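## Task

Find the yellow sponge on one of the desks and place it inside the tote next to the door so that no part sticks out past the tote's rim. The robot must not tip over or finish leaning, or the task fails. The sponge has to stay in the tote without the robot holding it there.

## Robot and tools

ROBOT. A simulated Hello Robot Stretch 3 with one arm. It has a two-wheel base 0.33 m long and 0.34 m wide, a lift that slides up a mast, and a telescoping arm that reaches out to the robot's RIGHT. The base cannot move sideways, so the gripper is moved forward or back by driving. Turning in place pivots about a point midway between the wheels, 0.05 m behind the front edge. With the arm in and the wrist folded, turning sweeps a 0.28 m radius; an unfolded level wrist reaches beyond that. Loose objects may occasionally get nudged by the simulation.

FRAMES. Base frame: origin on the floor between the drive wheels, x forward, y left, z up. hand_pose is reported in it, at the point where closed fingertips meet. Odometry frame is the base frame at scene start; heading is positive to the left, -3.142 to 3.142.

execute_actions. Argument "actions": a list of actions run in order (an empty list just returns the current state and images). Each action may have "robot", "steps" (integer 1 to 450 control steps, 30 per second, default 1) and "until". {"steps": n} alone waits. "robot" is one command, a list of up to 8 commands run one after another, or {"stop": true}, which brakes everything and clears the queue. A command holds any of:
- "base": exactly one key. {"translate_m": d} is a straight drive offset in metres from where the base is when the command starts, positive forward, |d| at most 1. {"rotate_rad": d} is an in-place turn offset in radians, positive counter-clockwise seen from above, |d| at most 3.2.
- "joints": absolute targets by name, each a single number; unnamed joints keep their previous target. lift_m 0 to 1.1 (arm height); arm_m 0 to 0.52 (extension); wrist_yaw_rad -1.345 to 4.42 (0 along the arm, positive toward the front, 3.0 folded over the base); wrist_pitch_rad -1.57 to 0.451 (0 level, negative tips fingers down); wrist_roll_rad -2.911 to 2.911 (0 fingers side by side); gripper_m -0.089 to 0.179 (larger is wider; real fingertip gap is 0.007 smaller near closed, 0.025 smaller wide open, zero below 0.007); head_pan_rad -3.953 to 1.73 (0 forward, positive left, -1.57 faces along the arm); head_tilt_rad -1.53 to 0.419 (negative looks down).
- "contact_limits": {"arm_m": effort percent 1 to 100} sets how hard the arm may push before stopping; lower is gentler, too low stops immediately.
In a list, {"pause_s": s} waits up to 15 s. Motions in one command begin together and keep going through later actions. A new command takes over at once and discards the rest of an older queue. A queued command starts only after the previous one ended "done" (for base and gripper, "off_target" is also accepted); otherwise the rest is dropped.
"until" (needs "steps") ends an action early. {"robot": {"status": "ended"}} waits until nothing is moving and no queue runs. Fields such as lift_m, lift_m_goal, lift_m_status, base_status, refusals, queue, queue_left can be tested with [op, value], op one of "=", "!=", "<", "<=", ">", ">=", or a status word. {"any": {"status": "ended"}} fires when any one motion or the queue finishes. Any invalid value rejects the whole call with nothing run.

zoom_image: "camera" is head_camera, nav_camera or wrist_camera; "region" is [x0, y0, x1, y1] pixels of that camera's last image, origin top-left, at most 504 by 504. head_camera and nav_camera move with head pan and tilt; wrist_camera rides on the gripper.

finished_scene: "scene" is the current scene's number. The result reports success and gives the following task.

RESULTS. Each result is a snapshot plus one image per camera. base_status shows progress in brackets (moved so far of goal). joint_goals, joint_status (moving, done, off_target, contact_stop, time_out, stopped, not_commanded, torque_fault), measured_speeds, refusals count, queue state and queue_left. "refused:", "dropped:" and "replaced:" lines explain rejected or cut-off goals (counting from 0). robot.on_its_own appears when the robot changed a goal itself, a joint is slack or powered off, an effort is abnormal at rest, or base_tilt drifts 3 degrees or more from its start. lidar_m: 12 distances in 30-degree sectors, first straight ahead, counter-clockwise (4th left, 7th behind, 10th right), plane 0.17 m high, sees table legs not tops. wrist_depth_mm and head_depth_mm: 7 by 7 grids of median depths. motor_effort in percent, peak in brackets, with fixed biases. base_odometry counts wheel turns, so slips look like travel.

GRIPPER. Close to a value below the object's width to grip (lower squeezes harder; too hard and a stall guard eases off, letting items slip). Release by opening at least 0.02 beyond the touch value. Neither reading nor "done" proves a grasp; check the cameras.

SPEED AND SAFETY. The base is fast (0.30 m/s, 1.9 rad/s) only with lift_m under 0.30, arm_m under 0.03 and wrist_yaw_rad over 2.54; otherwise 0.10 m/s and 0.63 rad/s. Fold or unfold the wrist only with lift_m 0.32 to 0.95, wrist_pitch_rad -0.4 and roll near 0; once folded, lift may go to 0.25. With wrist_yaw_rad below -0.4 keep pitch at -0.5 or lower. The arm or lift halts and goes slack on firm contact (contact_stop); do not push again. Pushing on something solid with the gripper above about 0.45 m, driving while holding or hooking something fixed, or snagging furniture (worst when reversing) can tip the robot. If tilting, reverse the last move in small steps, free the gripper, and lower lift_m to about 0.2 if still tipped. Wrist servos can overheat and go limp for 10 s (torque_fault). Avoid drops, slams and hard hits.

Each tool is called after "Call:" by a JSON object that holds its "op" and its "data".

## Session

Call:
{"op": "execute_actions", "data": {"actions": []}}

Scene clock: 0.00 s.
robot.base_odometry: x=+0.000 y=+0.000 heading=+0.000 (m, m, rad; robot's odometry frame)
robot.turned_by_wheels: +0.000 (rad since the last result)
robot.turned_by_imu: +0.000 (rad since the last result)
robot.base_tilt: forward=+0.5 right=-0.1 (deg)
robot.lidar_m: 0.95 1.54 1.66 1.07 0.89 0.88 0.99 1.58 1.82 1.04 0.86 0.85
robot.head_depth_mm: 847 850 851 857 860 863 866 / 911 917 918 922 927 932 934 / 990 992 998 1004 1009 1015 1018 / 1103 1089 1092 1098 1105 1112 1115 / 1892 1198 1202 1213 1220 1226 1234 / 2089 1330 1346 1351 1361 1370 1374 / 2002 1505 1523 1528 1544 1554 1558
robot.base_status: not_commanded
robot.joint_positions: lift_m=+0.595 arm_m=-0.002 wrist_yaw_rad=+2.958 wrist_pitch_rad=-0.472 wrist_roll_rad=-0.001 gripper_m=+0.037 head_pan_rad=+0.001 head_tilt_rad=-0.001
robot.joint_goals: lift_m=+0.595 arm_m=-0.002 wrist_yaw_rad=+2.958 wrist_pitch_rad=-0.472 wrist_roll_rad=-0.001 gripper_m=+0.037 head_pan_rad=+0.001 head_tilt_rad=-0.001
robot.joint_status: lift_m=not_commanded arm_m=not_commanded wrist_yaw_rad=not_commanded wrist_pitch_rad=not_commanded wrist_roll_rad=not_commanded gripper_m=not_commanded head_pan_rad=not_commanded head_tilt_rad=not_commanded
robot.measured_speeds: translate_m=+0.000 rotate_rad=+0.000 lift_m=+0.000 arm_m=+0.000 wrist_yaw_rad=+0.000 wrist_pitch_rad=+0.000 wrist_roll_rad=+0.000 head_pan_rad=+0.000 head_tilt_rad=+0.000
robot: refusals=0 queue=idle queue_left=0
robot.motor_effort: left_wheel=+0 right_wheel=-1 lift_m=+18 arm_m=-1 wrist_yaw_rad=+0 wrist_pitch_rad=+6 wrist_roll_rad=+0 gripper_m=-1 head_pan_rad=-1 head_tilt_rad=+2 (%)
robot.hand_pose: x=+0.0185 y=+0.0711 z=+0.5957 quat_wxyz=(+0.228, +0.699, +0.102, +0.670) (m; robot's base frame)
robot.wrist_depth_mm: 655 919 - - - - - / 697 - - - - - - / 742 - - - - - - / 787 - - - - - - / 792 890 - - 956 951 - / 786 790 - 811 844 807 818 / 687 709 709 698 707 711 706
pictures: head_camera (sideways: a quarter turn clockwise sets it upright), nav_camera (sideways: a quarter turn counterclockwise sets it upright), wrist_camera
camera_calibration (this result's frames):
head_camera: T_world_to_cam=[[-0.0547147, -0.00630162, -0.998482, 1.32221], [-0.0282683, 0.999589, -0.00475957, 0.0151872], [0.998102, 0.0279649, -0.0548703, 0.0246945], [0, 0, 0, 1]] pos_world=[0.0481258, -0.00753952, 1.32163]
nav_camera: T_world_to_cam=[[-0.0379769, -0.0308782, 0.998801, -1.26001], [-0.00191354, -0.999518, -0.0309732, 0.0916446], [0.999277, -0.00308751, 0.0378995, -0.10032], [0, 0, 0, 1]] pos_world=[0.0525719, 0.0523839, 1.26514]
wrist_camera: T_world_to_cam=[[0.97656, -0.213996, 0.0231755, -0.0213647], [-0.107186, -0.576837, -0.809796, 0.558525], [0.186662, 0.78833, -0.586253, 0.455772], [0, 0, 0, 1]] pos_world=[-0.00434535, -0.0416933, 0.719984]
Images, in order (width x height): head_camera 896x504, nav_camera 672x504, wrist_camera 644x364.

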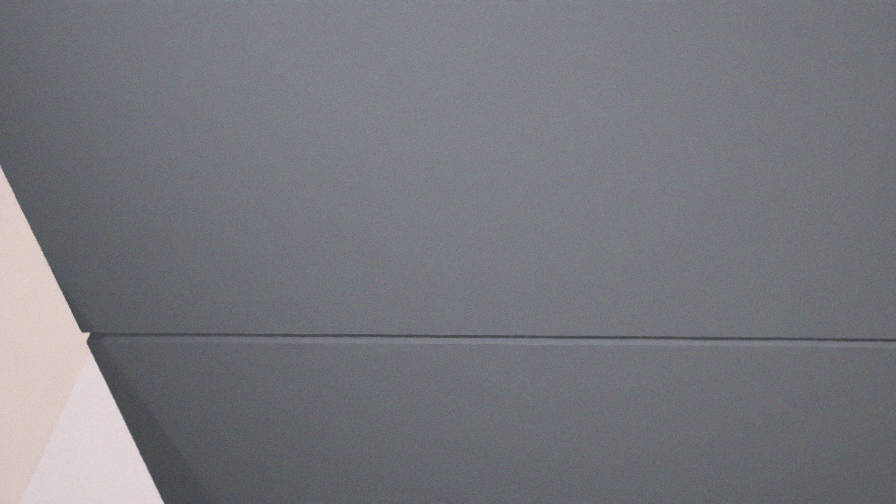

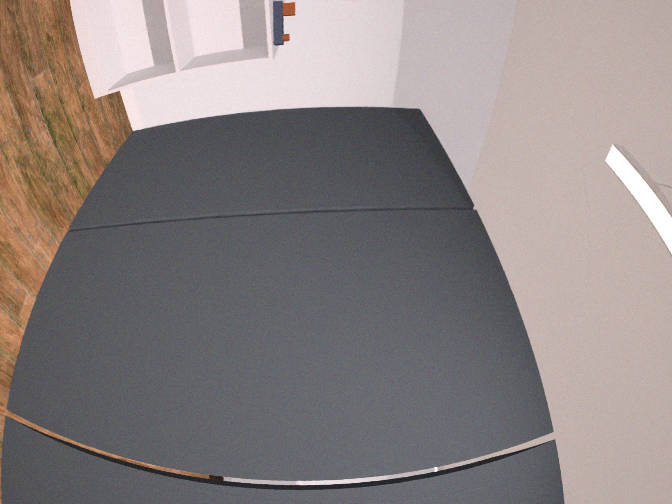

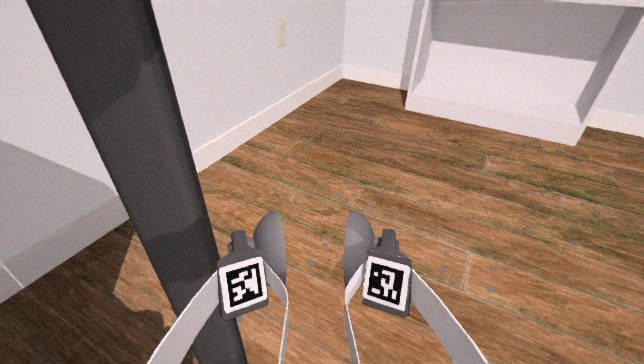

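Similar layout; partition normal at -0.71 rad.

Call:
{"op": "execute_actions", "data": {"actions": [{"robot":{"base":{"rotate_rad":-1.8},"joints":{"head_tilt_rad":-0.6,"lift_m":0.28,"wrist_pitch_rad":-0.4}},"steps":450,"until":{"robot":{"status":"ended"}}}]}}

Scene clock: 4.17 s.
robot.base_odometry: x=+0.000 y=+0.000 heading=-1.800 (m, m, rad; robot's odometry frame)
robot.turned_by_wheels: -1.800 (rad since the last result)
robot.turned_by_imu: -1.764 (rad since the last result)
robot.base_tilt: forward=+0.6 right=-0.1 (deg)
robot.lidar_m: 1.90 0.89 0.86 0.88 1.18 1.67 1.30 0.92 0.88 0.91 1.22 1.82
robot.head_depth_mm: 1570 1706 1869 2020 1733 1445 1240 / 1637 1796 1979 2074 1727 1446 1245 / 1724 1891 2109 2154 1736 1445 1243 / 1814 1991 2246 2169 1745 1442 1243 / 1903 2119 2407 2162 1733 1443 1247 / 2017 2259 2537 2025 1569 1450 1248 / 1023 1065 1143 1228 1337 1396 1247
robot.base_status: done (rotate_rad -1.7999 of -1.8000)
robot.joint_positions: lift_m=+0.280 arm_m=-0.002 wrist_yaw_rad=+2.958 wrist_pitch_rad=-0.422 wrist_roll_rad=-0.001 gripper_m=+0.037 head_pan_rad=+0.001 head_tilt_rad=-0.593
robot.joint_goals: lift_m=+0.280 arm_m=-0.002 wrist_yaw_rad=+2.958 wrist_pitch_rad=-0.400 wrist_roll_rad=-0.001 gripper_m=+0.037 head_pan_rad=+0.001 head_tilt_rad=-0.600
robot.joint_status: lift_m=done arm_m=not_commanded wrist_yaw_rad=not_commanded wrist_pitch_rad=done wrist_roll_rad=not_commanded gripper_m=not_commanded head_pan_rad=not_commanded head_tilt_rad=done
robot.measured_speeds: translate_m=+0.000 rotate_rad=+0.000 lift_m=+0.000 arm_m=+0.000 wrist_yaw_rad=+0.000 wrist_pitch_rad=+0.000 wrist_roll_rad=+0.000 head_pan_rad=+0.000 head_tilt_rad=+0.000
robot: refusals=0 queue=done queue_left=0
robot.motor_effort: left_wheel=+3(8) right_wheel=-4(9) lift_m=+16(19) arm_m=-2(1) wrist_yaw_rad=+0(0) wrist_pitch_rad=+10(12) wrist_roll_rad=+0(0) gripper_m=+0(1) head_pan_rad=+0(1) head_tilt_rad=-3(35) (%)
robot.hand_pose: x=+0.0197 y=+0.0776 z=+0.2919 quat_wxyz=(+0.211, +0.701, +0.084, +0.675) (m; robot's base frame)
robot.wrist_depth_mm: - 920 870 817 764 709 669 / - - 976 878 810 759 718 / 904 - 924 927 882 819 763 / 691 - 708 701 724 723 727 / 565 559 594 582 585 578 584 / 476 473 - 482 502 488 490 / 429 - - - 419 418 420
pictures: head_camera (sideways: a quarter turn clockwise sets it upright), nav_camera (sideways: a quarter turn counterclockwise sets it upright), wrist_camera
camera_calibration (this result's frames):
head_camera: T_world_to_cam=[[-0.602069, -0.00711604, -0.798412, 1.06437], [-0.0263811, 0.999592, 0.0109844, -0.00531875], [0.798008, 0.0276764, -0.602011, 0.737971], [0, 0, 0, 1]] pos_world=[0.051774, -0.00753372, 1.29413]
nav_camera: T_world_to_cam=[[0.525306, -0.030041, 0.850383, -1.06949], [-0.0185961, -0.999543, -0.0238229, 0.0824159], [0.85071, -0.00329946, -0.525624, 0.634039], [0, 0, 0, 1]] pos_world=[0.0239574, 0.0523418, 1.2447]
wrist_camera: T_world_to_cam=[[0.976363, -0.215059, 0.0215446, -0.0135421], [-0.0996172, -0.536229, -0.838174, 0.321373], [0.19181, 0.816216, -0.544978, 0.257981], [0, 0, 0, 1]] pos_world=[-0.00424695, -0.0411511, 0.410252]
Images, in order (width x height): head_camera 896x504, nav_camera 672x504, wrist_camera 644x364.

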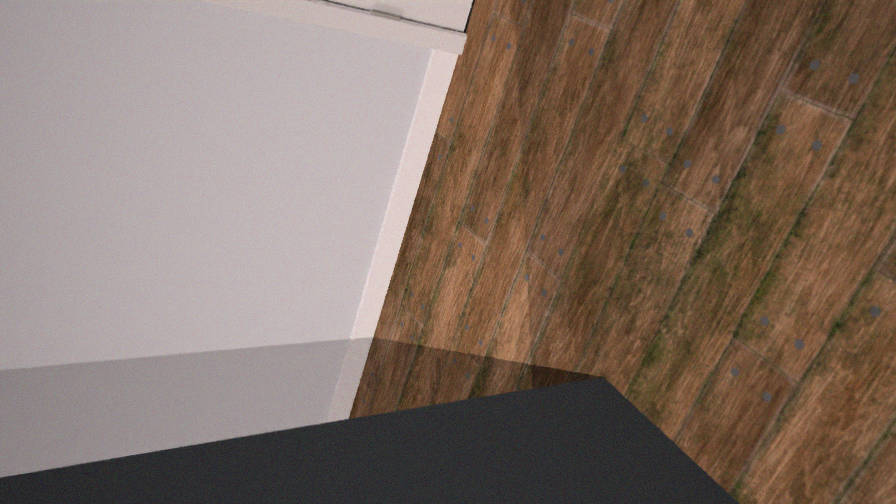

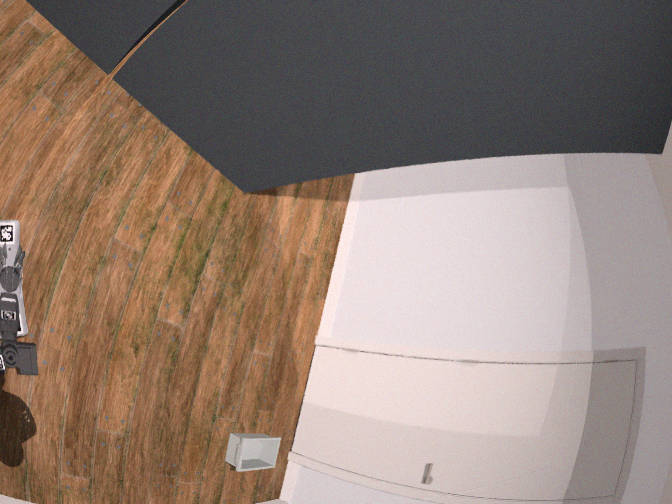

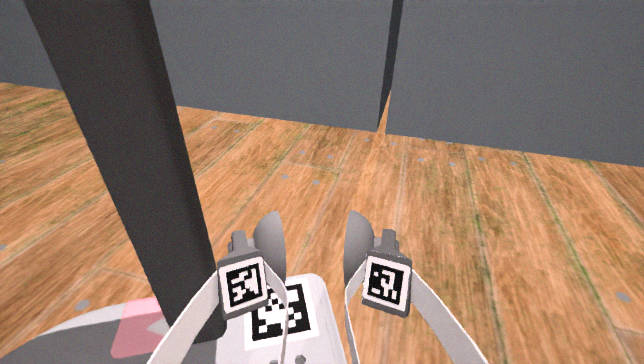

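Call:
{"op": "execute_actions", "data": {"actions": [{"robot":{"base":{"translate_m":1},"joints":{"head_pan_rad":0.95,"head_tilt_rad":-0.45}},"steps":450,"until":{"robot":{"translate_m":[">",0.42]}}},{"robot":[{"base":{"translate_m":1}},{"base":{"rotate_rad":1.08}},{"base":{"translate_m":1}}],"steps":450,"until":{"robot":{"status":"ended"}}}]}}

Scene clock: 17.97 s.
robot.base_odometry: x=+0.428 y=-2.046 heading=-0.720 (m, m, rad; robot's odometry frame)
robot.turned_by_wheels: +1.080 (rad since the last result)
robot.turned_by_imu: +1.056 (rad since the last result)
robot.base_tilt: forward=+0.5 right=-0.1 (deg)
robot.lidar_m: 1.79 1.85 2.96 2.22 0.52 0.53 2.24 0.84 0.62 0.59 0.61 0.84
robot.head_depth_mm: 2414 2240 2647 2616 2023 1612 1343 / 2637 2765 3010 2496 2030 1615 1347 / 2936 3137 3332 2683 2026 1611 1350 / 3206 3480 3688 2717 2024 1605 1343 / 3126 3338 3584 2687 2021 1614 1346 / 2939 3059 3294 2691 2024 1616 1350 / 2796 2941 3176 2697 2021 1609 1351
robot.base_status: done (translate_m +1.0000 of +1.0000)
robot.joint_positions: lift_m=+0.280 arm_m=-0.002 wrist_yaw_rad=+2.958 wrist_pitch_rad=-0.422 wrist_roll_rad=-0.001 gripper_m=+0.037 head_pan_rad=+0.943 head_tilt_rad=-0.457
robot.joint_goals: lift_m=+0.280 arm_m=-0.002 wrist_yaw_rad=+2.958 wrist_pitch_rad=-0.400 wrist_roll_rad=-0.001 gripper_m=+0.037 head_pan_rad=+0.950 head_tilt_rad=-0.450
robot.joint_status: lift_m=done arm_m=not_commanded wrist_yaw_rad=not_commanded wrist_pitch_rad=done wrist_roll_rad=not_commanded gripper_m=not_commanded head_pan_rad=done head_tilt_rad=done
robot.measured_speeds: translate_m=+0.000 rotate_rad=+0.000 lift_m=+0.000 arm_m=+0.000 wrist_yaw_rad=+0.000 wrist_pitch_rad=+0.000 wrist_roll_rad=+0.000 head_pan_rad=+0.000 head_tilt_rad=+0.000
robot: refusals=0 queue=done queue_left=0
robot.motor_effort: left_wheel=+0(7) right_wheel=+2(8) lift_m=+17(17) arm_m=-1(1) wrist_yaw_rad=+0(0) wrist_pitch_rad=+9(10) wrist_roll_rad=+1(0) gripper_m=-1(0) head_pan_rad=+2(28) head_tilt_rad=+3(16) (%)
robot.hand_pose: x=+0.0197 y=+0.0777 z=+0.2920 quat_wxyz=(+0.211, +0.701, +0.084, +0.676) (m; robot's base frame)
robot.wrist_depth_mm: - - - - - - - / - - - - - - - / 729 - 919 931 934 941 967 / 594 - 709 708 728 721 732 / 520 568 584 587 579 574 586 / 474 477 - 490 499 485 495 / 425 - - - 419 419 419
pictures: head_camera (sideways: a quarter turn clockwise sets it upright), nav_camera (sideways: a quarter turn counterclockwise sets it upright), wrist_camera
camera_calibration (this result's frames):
head_camera: T_world_to_cam=[[-0.281952, -0.399078, -0.872491, 1.159], [-0.824375, 0.565994, 0.00751739, 0.0040611], [0.490824, 0.721379, -0.488573, 0.592258], [0, 0, 0, 1]] pos_world=[0.0394364, 0.0329908, 1.30055]
nav_camera: T_world_to_cam=[[0.263097, 0.310033, 0.913597, -1.15034], [0.799126, -0.600587, -0.0263196, 0.0806826], [0.540535, 0.737004, -0.405768, 0.479973], [0, 0, 0, 1]] pos_world=[-0.0212666, 0.0513588, 1.24783]
wrist_camera: T_world_to_cam=[[0.976361, -0.21507, 0.021526, -0.0135376], [-0.0995311, -0.535766, -0.83848, 0.32155], [0.191865, 0.816517, -0.544508, 0.257827], [0, 0, 0, 1]] pos_world=[-0.00424611, -0.0411557, 0.410293]
Images, in order (width x height): head_camera 896x504, nav_camera 672x504, wrist_camera 644x364.

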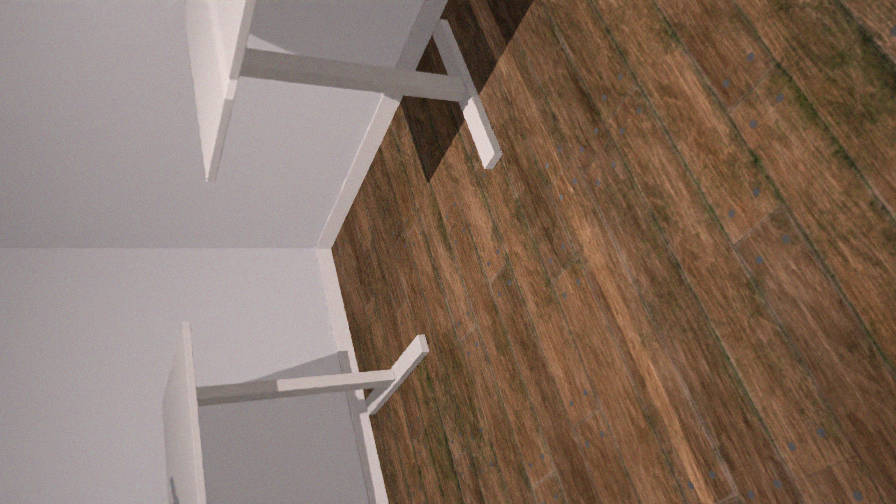

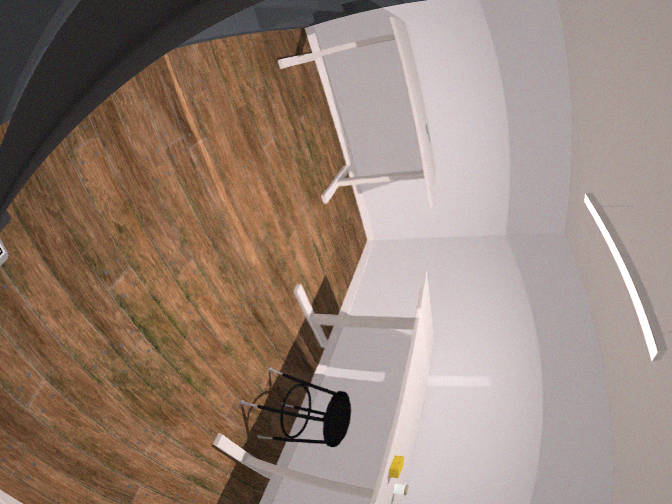

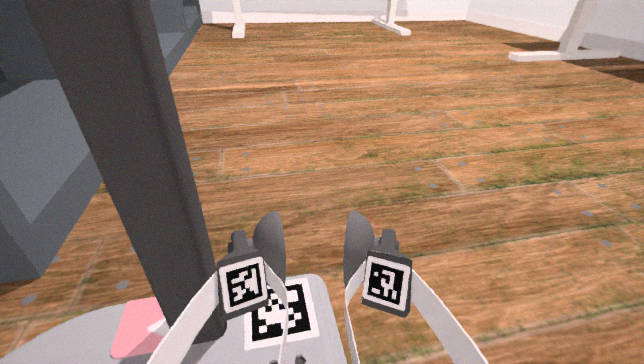

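Call:
{"op": "execute_actions", "data": {"actions": [{"robot":[{"base":{"rotate_rad":0.45},"joints":{"head_pan_rad":-1.5}},{"base":{"translate_m":1}},{"base":{"rotate_rad":1.2},"joints":{"lift_m":1.1,"gripper_m":0.175}}],"steps":450,"until":{"robot":{"lift_m":[">",0.45]}}},{"robot":[{"joints":{"lift_m":1.1,"wrist_yaw_rad":0}},{"joints":{"arm_m":0.25,"wrist_pitch_rad":-0.8}}],"steps":450,"until":{"robot":{"status":"ended"}}}]}}

Scene clock: 36.37 s.
robot.base_odometry: x=+1.392 y=-2.313 heading=+0.930 (m, m, rad; robot's odometry frame)
robot.turned_by_wheels: +1.650 (rad since the last result)
robot.turned_by_imu: +1.612 (rad since the last result)
robot.base_tilt: forward=+0.5 right=-0.1 (deg)
robot.lidar_m: 2.28 2.17 1.51 1.26 1.36 1.04 1.02 1.08 1.35 0.65 0.86 1.39
robot.head_depth_mm: - - 1030 698 613 1570 1355 / 1071 - - 643 612 1518 1274 / 1106 1191 1193 668 1576 1614 1344 / 1122 1221 1104 698 1044 1212 1323 / 1147 1242 1107 731 1078 978 1287 / 1165 1262 1106 732 1077 1002 1316 / 1186 1290 1108 730 1730 1573 1318
robot.base_status: done (rotate_rad +1.1999 of +1.2000)
robot.joint_positions: lift_m=+1.100 arm_m=+0.250 wrist_yaw_rad=+0.000 wrist_pitch_rad=-0.807 wrist_roll_rad=-0.001 gripper_m=+0.175 head_pan_rad=-1.493 head_tilt_rad=-0.457
robot.joint_goals: lift_m=+1.100 arm_m=+0.250 wrist_yaw_rad=+0.000 wrist_pitch_rad=-0.800 wrist_roll_rad=-0.001 gripper_m=+0.175 head_pan_rad=-1.500 head_tilt_rad=-0.450
robot.joint_status: lift_m=done arm_m=done wrist_yaw_rad=done wrist_pitch_rad=done wrist_roll_rad=not_commanded gripper_m=done head_pan_rad=done head_tilt_rad=done
robot.measured_speeds: translate_m=+0.000 rotate_rad=+0.000 lift_m=+0.000 arm_m=+0.000 wrist_yaw_rad=+0.000 wrist_pitch_rad=+0.000 wrist_roll_rad=+0.000 head_pan_rad=+0.000 head_tilt_rad=+0.000
robot: refusals=0 queue=done queue_left=0
robot.motor_effort: left_wheel=-1(7) right_wheel=+2(8) lift_m=+21(21) arm_m=+5(7) wrist_yaw_rad=+0(4) wrist_pitch_rad=+3(10) wrist_roll_rad=+1(1) gripper_m=+1(84) head_pan_rad=-3(29) head_tilt_rad=+3(2) (%)
robot.hand_pose: x=-0.0216 y=-0.5544 z=+1.0368 quat_wxyz=(+0.651, +0.278, -0.650, -0.278) (m; robot's base frame)
robot.wrist_depth_mm: 403 409 415 421 427 434 789 / 350 351 358 363 368 373 882 / 306 310 313 260 323 328 - / 275 276 280 242 275 290 293 / 249 252 254 254 256 265 263 / - 230 231 233 234 234 239 / - - 219 221 217 220 218
pictures: head_camera (sideways: a quarter turn clockwise sets it upright), nav_camera (sideways: a quarter turn counterclockwise sets it upright), wrist_camera
camera_calibration (this result's frames):
head_camera: T_world_to_cam=[[-0.044078, 0.486591, -0.872517, 1.15759], [0.994593, 0.103573, 0.00751598, -0.00703282], [0.0940261, -0.867468, -0.488526, 0.594617], [0, 0, 0, 1]] pos_world=[0.00210936, -0.046731, 1.30055]
nav_camera: T_world_to_cam=[[0.000700827, -0.406571, 0.913619, -1.14877], [-0.997799, -0.0608656, -0.0263205, 0.091645], [0.0663091, -0.911589, -0.405719, 0.482802], [0, 0, 0, 1]] pos_world=[0.0602342, -0.0213612, 1.24783]
wrist_camera: T_world_to_cam=[[-0.999214, 0.0227805, 0.0324453, -0.0473211], [0.0001265, 0.820244, -0.572014, 1.08094], [-0.0396438, -0.57156, -0.819602, 0.698098], [0, 0, 0, 1]] pos_world=[-0.0197454, -0.486556, 1.19201]
Images, in order (width x height): head_camera 896x504, nav_camera 672x504, wrist_camera 644x364.

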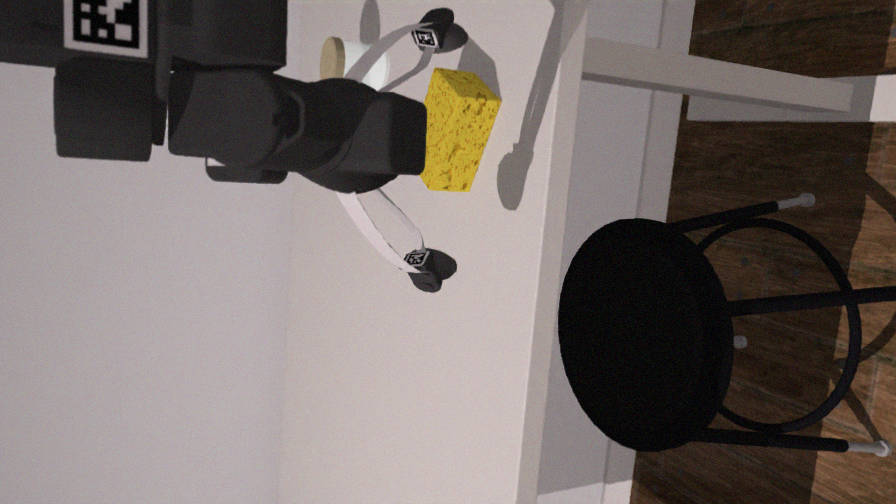

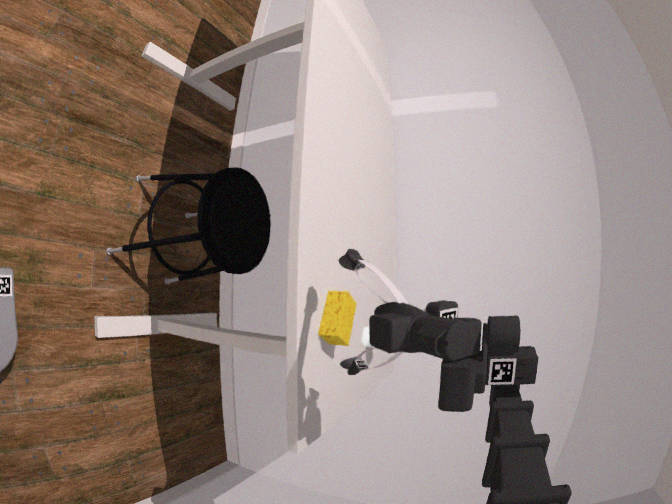

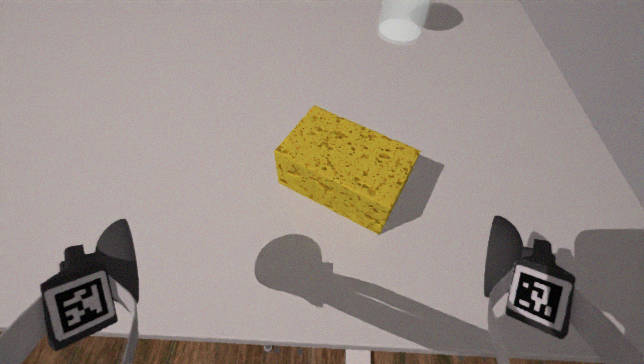

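Call:
{"op": "execute_actions", "data": {"actions": [{"robot":[{"base":{"translate_m":-0.166},"joints":{"arm_m":0.415,"wrist_yaw_rad":1.03}},{"joints":{"lift_m":1.05}}],"steps":450,"until":{"robot":{"status":"ended"}}}]}}

Scene clock: 41.20 s.
robot.base_odometry: x=+1.293 y=-2.446 heading=+0.930 (m, m, rad; robot's odometry frame)
robot.turned_by_wheels: +0.000 (rad since the last result)
robot.turned_by_imu: -0.001 (rad since the last result)
robot.base_tilt: forward=+0.6 right=-0.1 (deg)
robot.lidar_m: 2.45 2.29 1.61 1.27 1.14 0.87 0.86 0.91 1.31 0.85 0.71 1.51
robot.head_depth_mm: 1065 1162 1230 809 612 1593 1350 / 1078 - 962 730 612 1608 1346 / 1101 1188 - 730 613 1487 1280 / 1117 1206 1070 668 1601 1617 1344 / 1137 1228 1102 667 1078 1525 1312 / 1156 1257 1108 731 1078 1010 1310 / 1168 1277 1110 731 1080 979 1350
robot.base_status: done (translate_m -0.1660 of -0.1660)
robot.joint_positions: lift_m=+1.050 arm_m=+0.415 wrist_yaw_rad=+1.029 wrist_pitch_rad=-0.807 wrist_roll_rad=-0.001 gripper_m=+0.175 head_pan_rad=-1.493 head_tilt_rad=-0.457
robot.joint_goals: lift_m=+1.050 arm_m=+0.415 wrist_yaw_rad=+1.030 wrist_pitch_rad=-0.800 wrist_roll_rad=-0.001 gripper_m=+0.175 head_pan_rad=-1.500 head_tilt_rad=-0.450
robot.joint_status: lift_m=done arm_m=done wrist_yaw_rad=done wrist_pitch_rad=done wrist_roll_rad=not_commanded gripper_m=done head_pan_rad=done head_tilt_rad=done
robot.measured_speeds: translate_m=+0.000 rotate_rad=+0.000 lift_m=+0.000 arm_m=+0.000 wrist_yaw_rad=+0.000 wrist_pitch_rad=+0.000 wrist_roll_rad=+0.000 head_pan_rad=+0.000 head_tilt_rad=+0.000
robot: refusals=0 queue=done queue_left=0
robot.motor_effort: left_wheel=-2(4) right_wheel=+3(3) lift_m=+17(20) arm_m=+6(7) wrist_yaw_rad=+2(3) wrist_pitch_rad=+3(4) wrist_roll_rad=+1(0) gripper_m=+1(1) head_pan_rad=-3(3) head_tilt_rad=+3(3) (%)
robot.hand_pose: x=+0.1154 y=-0.6421 z=+0.9871 quat_wxyz=(+0.703, +0.562, -0.429, +0.078) (m; robot's base frame)
robot.wrist_depth_mm: - 323 329 331 335 341 348 / - 278 283 285 290 295 296 / - 246 249 252 253 258 261 / - 219 222 170 225 228 231 / - 200 198 153 200 209 207 / - 181 182 140 182 184 189 / 949 165 165 132 166 170 171
pictures: head_camera (sideways: a quarter turn clockwise sets it upright), nav_camera (sideways: a quarter turn counterclockwise sets it upright), wrist_camera
camera_calibration (this result's frames):
head_camera: T_world_to_cam=[[-0.0440727, 0.486592, -0.872517, 1.15759], [0.994595, 0.103562, 0.00751598, -0.00703283], [0.0940164, -0.867469, -0.488526, 0.594618], [0, 0, 0, 1]] pos_world=[0.00210884, -0.046731, 1.30055]
nav_camera: T_world_to_cam=[[0.000696343, -0.406572, 0.913619, -1.14877], [-0.9978, -0.0608545, -0.0263205, 0.091645], [0.066299, -0.91159, -0.405719, 0.482803], [0, 0, 0, 1]] pos_world=[0.060234, -0.0213618, 1.24783]
wrist_camera: T_world_to_cam=[[-0.53497, -0.844248, 0.032452, -0.517181], [-0.702756, 0.423333, -0.571772, 0.950428], [0.468979, -0.328687, -0.81977, 0.710008], [0, 0, 0, 1]] pos_world=[0.0582632, -0.605606, 1.14226]
Images, in order (width x height): head_camera 896x504, nav_camera 672x504, wrist_camera 644x364.

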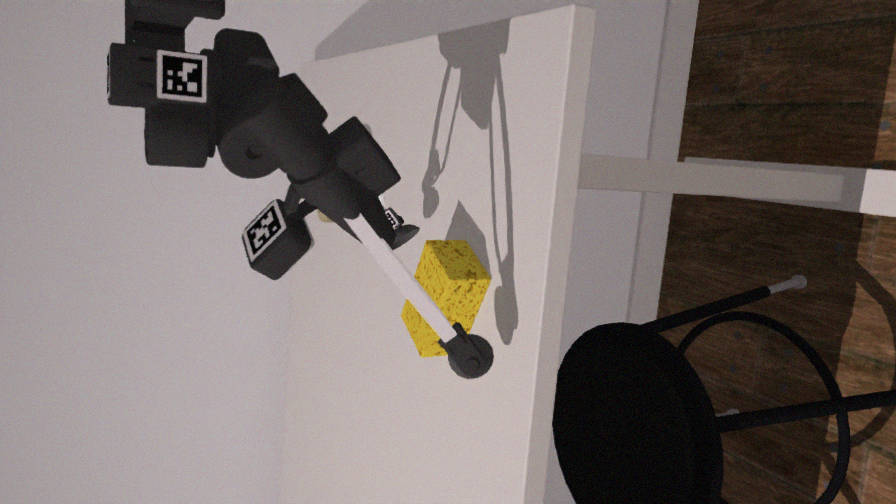

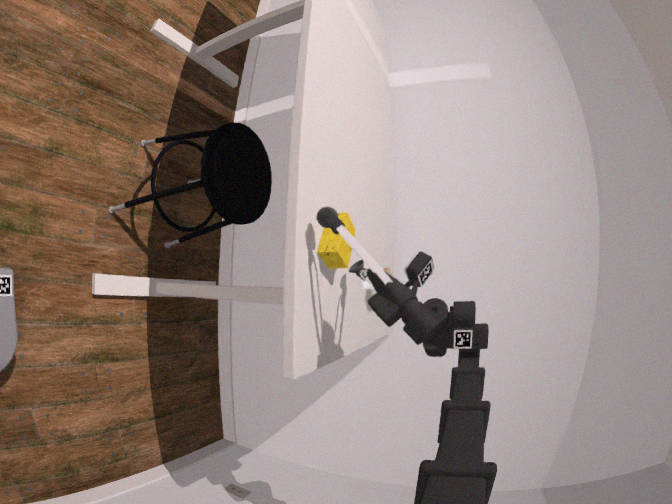

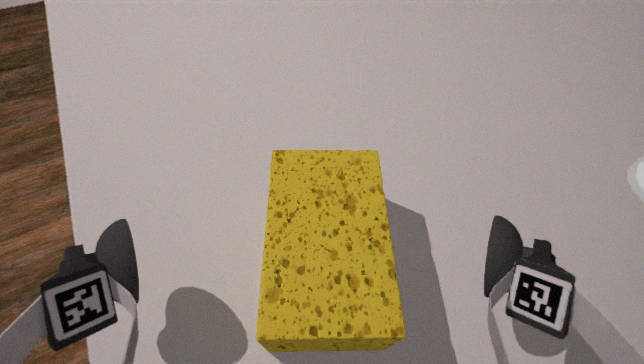

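Call:
{"op": "execute_actions", "data": {"actions": [{"robot":[{"joints":{"lift_m":1.046,"arm_m":0.422,"gripper_m":0.02}},{"joints":{"lift_m":1.085}},{"joints":{"arm_m":0}}],"steps":450,"until":{"robot":{"arm_m":["<",0.3]}}},{"robot":{"base":{"translate_m":-0.25}},"steps":300,"until":{"robot":{"arm_m":["<",0.1]}}},{"robot":{"joints":{"lift_m":0.29}},"steps":300,"until":{"robot":{"lift_m":["<",0.85],"base_status":"done"}}},{"robot":{"base":{"rotate_rad":1.52},"joints":{"wrist_yaw_rad":2.65,"wrist_pitch_rad":-0.4,"head_pan_rad":0}},"steps":450,"until":{"robot":{"status":"ended"}}}]}}

Scene clock: 55.40 s.
robot.base_odometry: x=+1.143 y=-2.647 heading=+2.450 (m, m, rad; robot's odometry frame)
robot.turned_by_wheels: +1.520 (rad since the last result)
robot.turned_by_imu: +1.487 (rad since the last result)
robot.base_tilt: forward=+0.6 right=-0.1 (deg)
robot.lidar_m: 1.46 0.85 0.63 0.61 0.63 0.87 1.29 0.84 1.11 2.69 1.80 1.34
robot.head_depth_mm: 1302 1288 1358 1467 1841 1615 1344 / 2946 3178 3381 2463 1886 1609 1344 / 2951 3182 3440 2712 2011 1612 1345 / 2934 3212 3441 2684 2026 1612 1346 / 2969 3189 3379 2698 2007 1618 1341 / 2407 2408 2434 2420 2021 1618 1349 / 1748 1753 1768 1774 1790 1598 1347
robot.base_status: done (rotate_rad +1.5199 of +1.5200)
robot.joint_positions: lift_m=+0.290 arm_m=+0.000 wrist_yaw_rad=+2.648 wrist_pitch_rad=-0.423 wrist_roll_rad=-0.001 gripper_m=+0.021 head_pan_rad=-0.007 head_tilt_rad=-0.457
robot.joint_goals: lift_m=+0.290 arm_m=+0.000 wrist_yaw_rad=+2.650 wrist_pitch_rad=-0.400 wrist_roll_rad=-0.001 gripper_m=+0.020 head_pan_rad=+0.000 head_tilt_rad=-0.450
robot.joint_status: lift_m=done arm_m=done wrist_yaw_rad=done wrist_pitch_rad=done wrist_roll_rad=not_commanded gripper_m=done head_pan_rad=done head_tilt_rad=done
robot.measured_speeds: translate_m=+0.000 rotate_rad=+0.000 lift_m=+0.000 arm_m=+0.000 wrist_yaw_rad=+0.000 wrist_pitch_rad=+0.000 wrist_roll_rad=+0.000 head_pan_rad=+0.000 head_tilt_rad=+0.000
robot: refusals=0 queue=done queue_left=0
robot.motor_effort: left_wheel=-1(4) right_wheel=+2(6) lift_m=+17(21) arm_m=-7(9) wrist_yaw_rad=+2(5) wrist_pitch_rad=+11(9) wrist_roll_rad=+0(0) gripper_m=-16(89) head_pan_rad=+2(28) head_tilt_rad=+3(3) (%)
robot.hand_pose: x=+0.0847 y=+0.0517 z=+0.3016 quat_wxyz=(+0.313, +0.706, -0.024, +0.635) (m; robot's base frame)
robot.wrist_depth_mm: 468 517 587 672 780 926 - / 500 547 629 720 868 - - / 534 597 682 789 906 - - / 562 626 677 162 742 731 745 / 571 570 561 147 589 598 599 / - 488 132 134 - 497 501 / - - 123 124 418 425 431
pictures: head_camera (sideways: a quarter turn clockwise sets it upright), nav_camera (sideways: a quarter turn counterclockwise sets it upright), wrist_camera
camera_calibration (this result's frames):
head_camera: T_world_to_cam=[[-0.48857, -0.00279885, -0.87252, 1.1603], [-0.0191497, 0.999788, 0.00751581, -0.000848752], [0.872314, 0.0203805, -0.488521, 0.589863], [0, 0, 0, 1]] pos_world=[0.0523266, -0.0079256, 1.30055]
nav_camera: T_world_to_cam=[[0.40517, -0.0336607, 0.913621, -1.15124], [-0.0236754, -0.999373, -0.0263206, 0.085703], [0.913935, -0.010966, -0.405713, 0.477624], [0, 0, 0, 1]] pos_world=[0.03196, 0.0521353, 1.24783]
wrist_camera: T_world_to_cam=[[0.864534, -0.502111, 0.0215893, -0.0584981], [-0.258633, -0.481325, -0.837517, 0.332523], [0.430918, 0.718478, -0.545985, 0.257094], [0, 0, 0, 1]] pos_world=[0.0257887, -0.0540372, 0.420126]
Images, in order (width x height): head_camera 896x504, nav_camera 672x504, wrist_camera 644x364.

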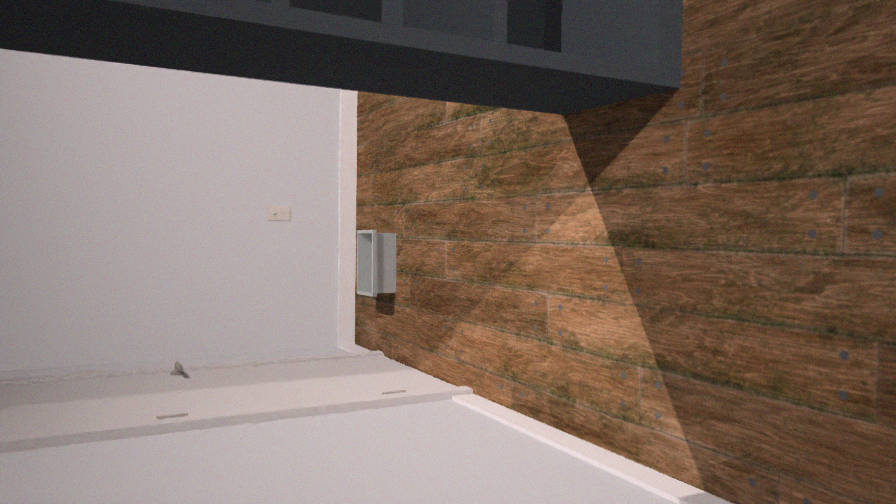

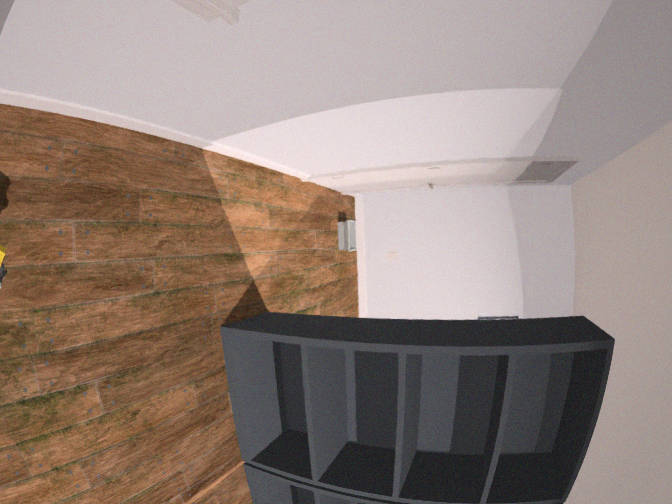

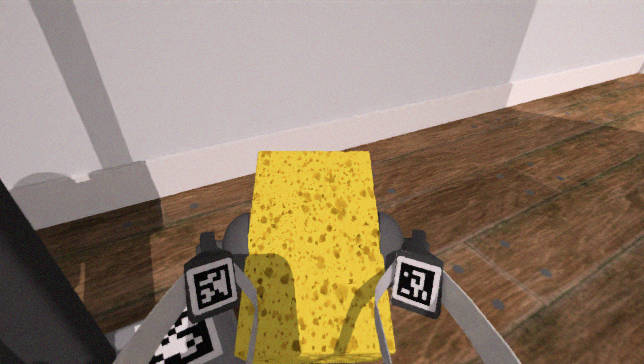

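Call:
{"op": "execute_actions", "data": {"actions": [{"robot":{"base":{"translate_m":1},"joints":{"head_pan_rad":-1.4,"head_tilt_rad":-1.2}},"steps":450,"until":{"robot":{"translate_m":[">",0.77]}}},{"robot":{"base":{"translate_m":1}},"steps":5},{"steps":450,"until":{"robot":{"translate_m":[">",0.77]}}},{"robot":[{"base":{"translate_m":1}},{"base":{"rotate_rad":1.59}},{"joints":{"lift_m":0.33,"wrist_yaw_rad":1.57,"arm_m":0.1}},{"joints":{"wrist_pitch_rad":-0.8,"arm_m":0.28}}],"steps":450,"until":{"robot":{"status":"ended"}}}]}}

Scene clock: 72.63 s.
robot.base_odometry: x=-0.822 y=-1.018 heading=-2.244 (m, m, rad; robot's odometry frame)
robot.turned_by_wheels: +1.590 (rad since the last result)
robot.turned_by_imu: +1.552 (rad since the last result)
robot.base_tilt: forward=+0.6 right=-0.1 (deg)
robot.lidar_m: 0.55 0.58 0.83 2.45 1.02 1.16 2.92 1.30 0.97 0.94 0.77 0.57
robot.head_depth_mm: 998 1227 1412 1333 1245 1181 - / 1025 1268 1444 1329 1260 - - / 1052 1300 1444 1315 1261 - - / 1078 1347 1436 1300 1257 1191 1100 / 1107 1391 1431 1312 1256 1184 1120 / 1140 1405 1438 1347 1261 1189 1120 / 1095 1197 1250 1319 1263 1193 1128
robot.base_status: done (rotate_rad +1.5899 of +1.5900)
robot.joint_positions: lift_m=+0.330 arm_m=+0.280 wrist_yaw_rad=+1.570 wrist_pitch_rad=-0.808 wrist_roll_rad=-0.001 gripper_m=+0.021 head_pan_rad=-1.394 head_tilt_rad=-1.186
robot.joint_goals: lift_m=+0.330 arm_m=+0.280 wrist_yaw_rad=+1.570 wrist_pitch_rad=-0.800 wrist_roll_rad=-0.001 gripper_m=+0.020 head_pan_rad=-1.400 head_tilt_rad=-1.200
robot.joint_status: lift_m=done arm_m=done wrist_yaw_rad=done wrist_pitch_rad=done wrist_roll_rad=not_commanded gripper_m=done head_pan_rad=done head_tilt_rad=done
robot.measured_speeds: translate_m=+0.000 rotate_rad=+0.000 lift_m=+0.000 arm_m=+0.000 wrist_yaw_rad=+0.000 wrist_pitch_rad=+0.000 wrist_roll_rad=+0.000 head_pan_rad=+0.000 head_tilt_rad=+0.000
robot: refusals=0 queue=done queue_left=0
robot.motor_effort: left_wheel=-1(5) right_wheel=+2(10) lift_m=+21(21) arm_m=+5(5) wrist_yaw_rad=+0(4) wrist_pitch_rad=+4(11) wrist_roll_rad=+0(1) gripper_m=-16(15) head_pan_rad=-3(29) head_tilt_rad=-6(37) (%)
robot.hand_pose: x=+0.1383 y=-0.4249 z=+0.2667 quat_wxyz=(+0.657, +0.656, -0.263, +0.263) (m; robot's base frame)
robot.wrist_depth_mm: 478 476 473 472 477 492 496 / 554 549 556 550 552 560 541 / 535 542 551 551 563 564 550 / 476 484 481 163 495 503 500 / 431 437 432 147 338 449 457 / 397 400 133 134 - 406 415 / 366 369 355 124 362 369 379
pictures: head_camera (sideways: a quarter turn clockwise sets it upright), nav_camera (sideways: a quarter turn counterclockwise sets it upright), wrist_camera
camera_calibration (this result's frames):
head_camera: T_world_to_cam=[[-0.172682, 0.929534, -0.325802, 0.446014], [0.981438, 0.190393, 0.0230187, -0.0271203], [0.0834271, -0.31578, -0.945158, 1.18846], [0, 0, 0, 1]] pos_world=[0.00448625, -0.0341314, 1.26921]
nav_camera: T_world_to_cam=[[0.13011, -0.901927, 0.411823, -0.495619], [-0.98916, -0.146593, -0.00853814, 0.0684244], [0.068071, -0.406248, -0.911224, 1.14025], [0, 0, 0, 1]] pos_world=[0.0545498, 0.0262423, 1.24371]
wrist_camera: T_world_to_cam=[[-0.0235716, -0.999195, 0.0324645, -0.434687], [-0.820608, 0.000790533, -0.571491, 0.299405], [0.571005, -0.0401115, -0.819966, 0.28872], [0, 0, 0, 1]] pos_world=[0.0705874, -0.422993, 0.42196]
Images, in order (width x height): head_camera 896x504, nav_camera 672x504, wrist_camera 644x364.

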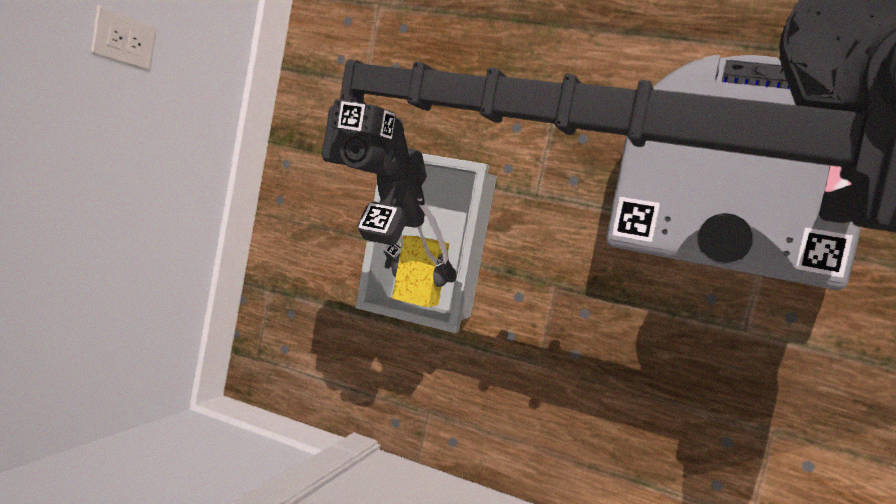

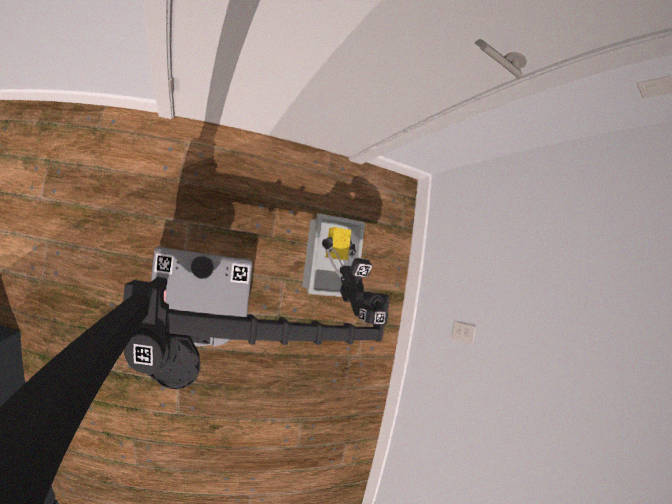

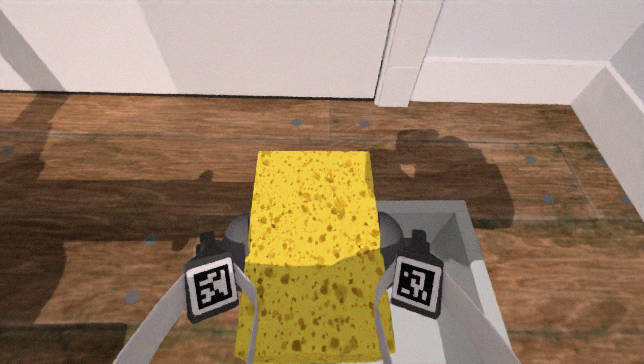

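Call:
{"op": "execute_actions", "data": {"actions": [{"robot":[{"joints":{"arm_m":0.342,"lift_m":0.27}},{"joints":{"lift_m":0.13}}],"steps":450,"until":{"robot":{"status":"ended"}}}]}}

Scene clock: 76.33 s.
robot.base_odometry: x=-0.822 y=-1.018 heading=-2.244 (m, m, rad; robot's odometry frame)
robot.turned_by_wheels: +0.000 (rad since the last result)
robot.turned_by_imu: -0.001 (rad since the last result)
robot.base_tilt: forward=+0.6 right=-0.1 (deg)
robot.lidar_m: 0.55 0.58 0.83 2.44 1.02 1.16 2.92 1.30 0.97 0.94 0.76 0.57
robot.head_depth_mm: 1000 1222 1407 1330 1249 1178 1115 / 1021 1264 1430 1335 1249 - - / 1052 1307 1436 1297 1265 - - / 1080 1345 1436 1302 1256 1194 1102 / 1108 1393 1438 1330 1261 1184 1122 / 1140 1398 1442 1350 1261 1184 1124 / 1093 1196 1248 1316 1269 1187 1125
robot.base_status: done (rotate_rad +1.5899 of +1.5900)
robot.joint_positions: lift_m=+0.130 arm_m=+0.342 wrist_yaw_rad=+1.570 wrist_pitch_rad=-0.808 wrist_roll_rad=-0.001 gripper_m=+0.021 head_pan_rad=-1.394 head_tilt_rad=-1.186
robot.joint_goals: lift_m=+0.130 arm_m=+0.342 wrist_yaw_rad=+1.570 wrist_pitch_rad=-0.800 wrist_roll_rad=-0.001 gripper_m=+0.020 head_pan_rad=-1.400 head_tilt_rad=-1.200
robot.joint_status: lift_m=done arm_m=done wrist_yaw_rad=done wrist_pitch_rad=done wrist_roll_rad=not_commanded gripper_m=done head_pan_rad=done head_tilt_rad=done
robot.measured_speeds: translate_m=+0.000 rotate_rad=+0.000 lift_m=+0.000 arm_m=+0.000 wrist_yaw_rad=+0.000 wrist_pitch_rad=+0.000 wrist_roll_rad=+0.000 head_pan_rad=+0.000 head_tilt_rad=+0.000
robot: refusals=0 queue=done queue_left=0
robot.motor_effort: left_wheel=-1(1) right_wheel=+2(2) lift_m=+17(21) arm_m=+5(6) wrist_yaw_rad=+0(0) wrist_pitch_rad=+4(4) wrist_roll_rad=+1(1) gripper_m=-15(16) head_pan_rad=-3(3) head_tilt_rad=-6(7) (%)
robot.hand_pose: x=+0.1382 y=-0.4869 z=+0.0669 quat_wxyz=(+0.657, +0.656, -0.263, +0.263) (m; robot's base frame)
robot.wrist_depth_mm: 370 373 173 174 176 397 402 / 319 159 189 190 191 173 345 / 282 135 217 229 226 150 302 / 241 135 217 163 251 150 255 / 105 134 193 146 227 151 113 / 101 130 133 134 - 151 103 / 101 125 185 124 191 141 103
pictures: head_camera (sideways: a quarter turn clockwise sets it upright), nav_camera (sideways: a quarter turn counterclockwise sets it upright), wrist_camera
camera_calibration (this result's frames):
head_camera: T_world_to_cam=[[-0.172682, 0.929534, -0.325802, 0.446014], [0.981438, 0.190393, 0.0230187, -0.0271203], [0.0834271, -0.31578, -0.945158, 1.18846], [0, 0, 0, 1]] pos_world=[0.00448625, -0.0341314, 1.26921]
nav_camera: T_world_to_cam=[[0.13011, -0.901927, 0.411823, -0.495619], [-0.98916, -0.146593, -0.00853814, 0.0684244], [0.068071, -0.406248, -0.911224, 1.14025], [0, 0, 0, 1]] pos_world=[0.0545498, 0.0262423, 1.24371]
wrist_camera: T_world_to_cam=[[-0.0235537, -0.999195, 0.0324808, -0.490161], [-0.821016, 0.000795246, -0.570904, 0.185143], [0.570419, -0.0401142, -0.820374, 0.122553], [0, 0, 0, 1]] pos_world=[0.0705541, -0.484997, 0.222159]
Images, in order (width x height): head_camera 896x504, nav_camera 672x504, wrist_camera 644x364.

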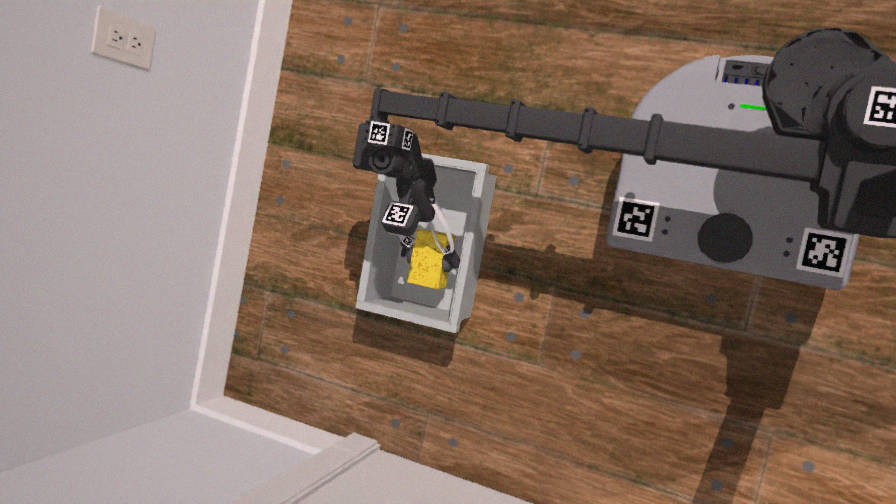

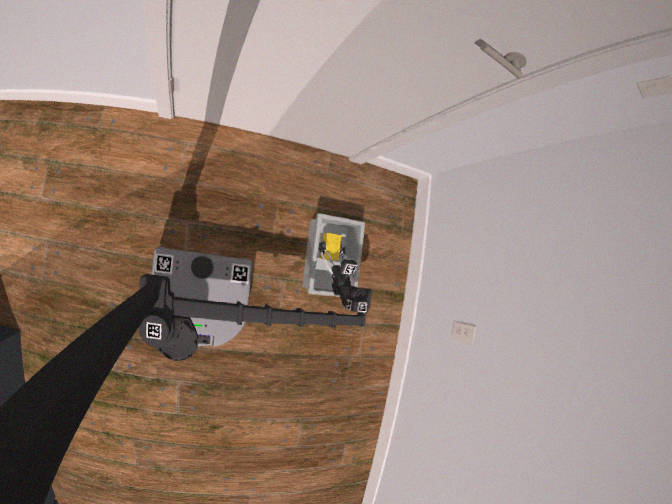

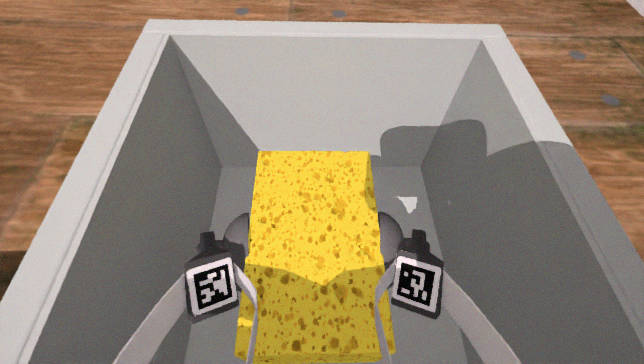

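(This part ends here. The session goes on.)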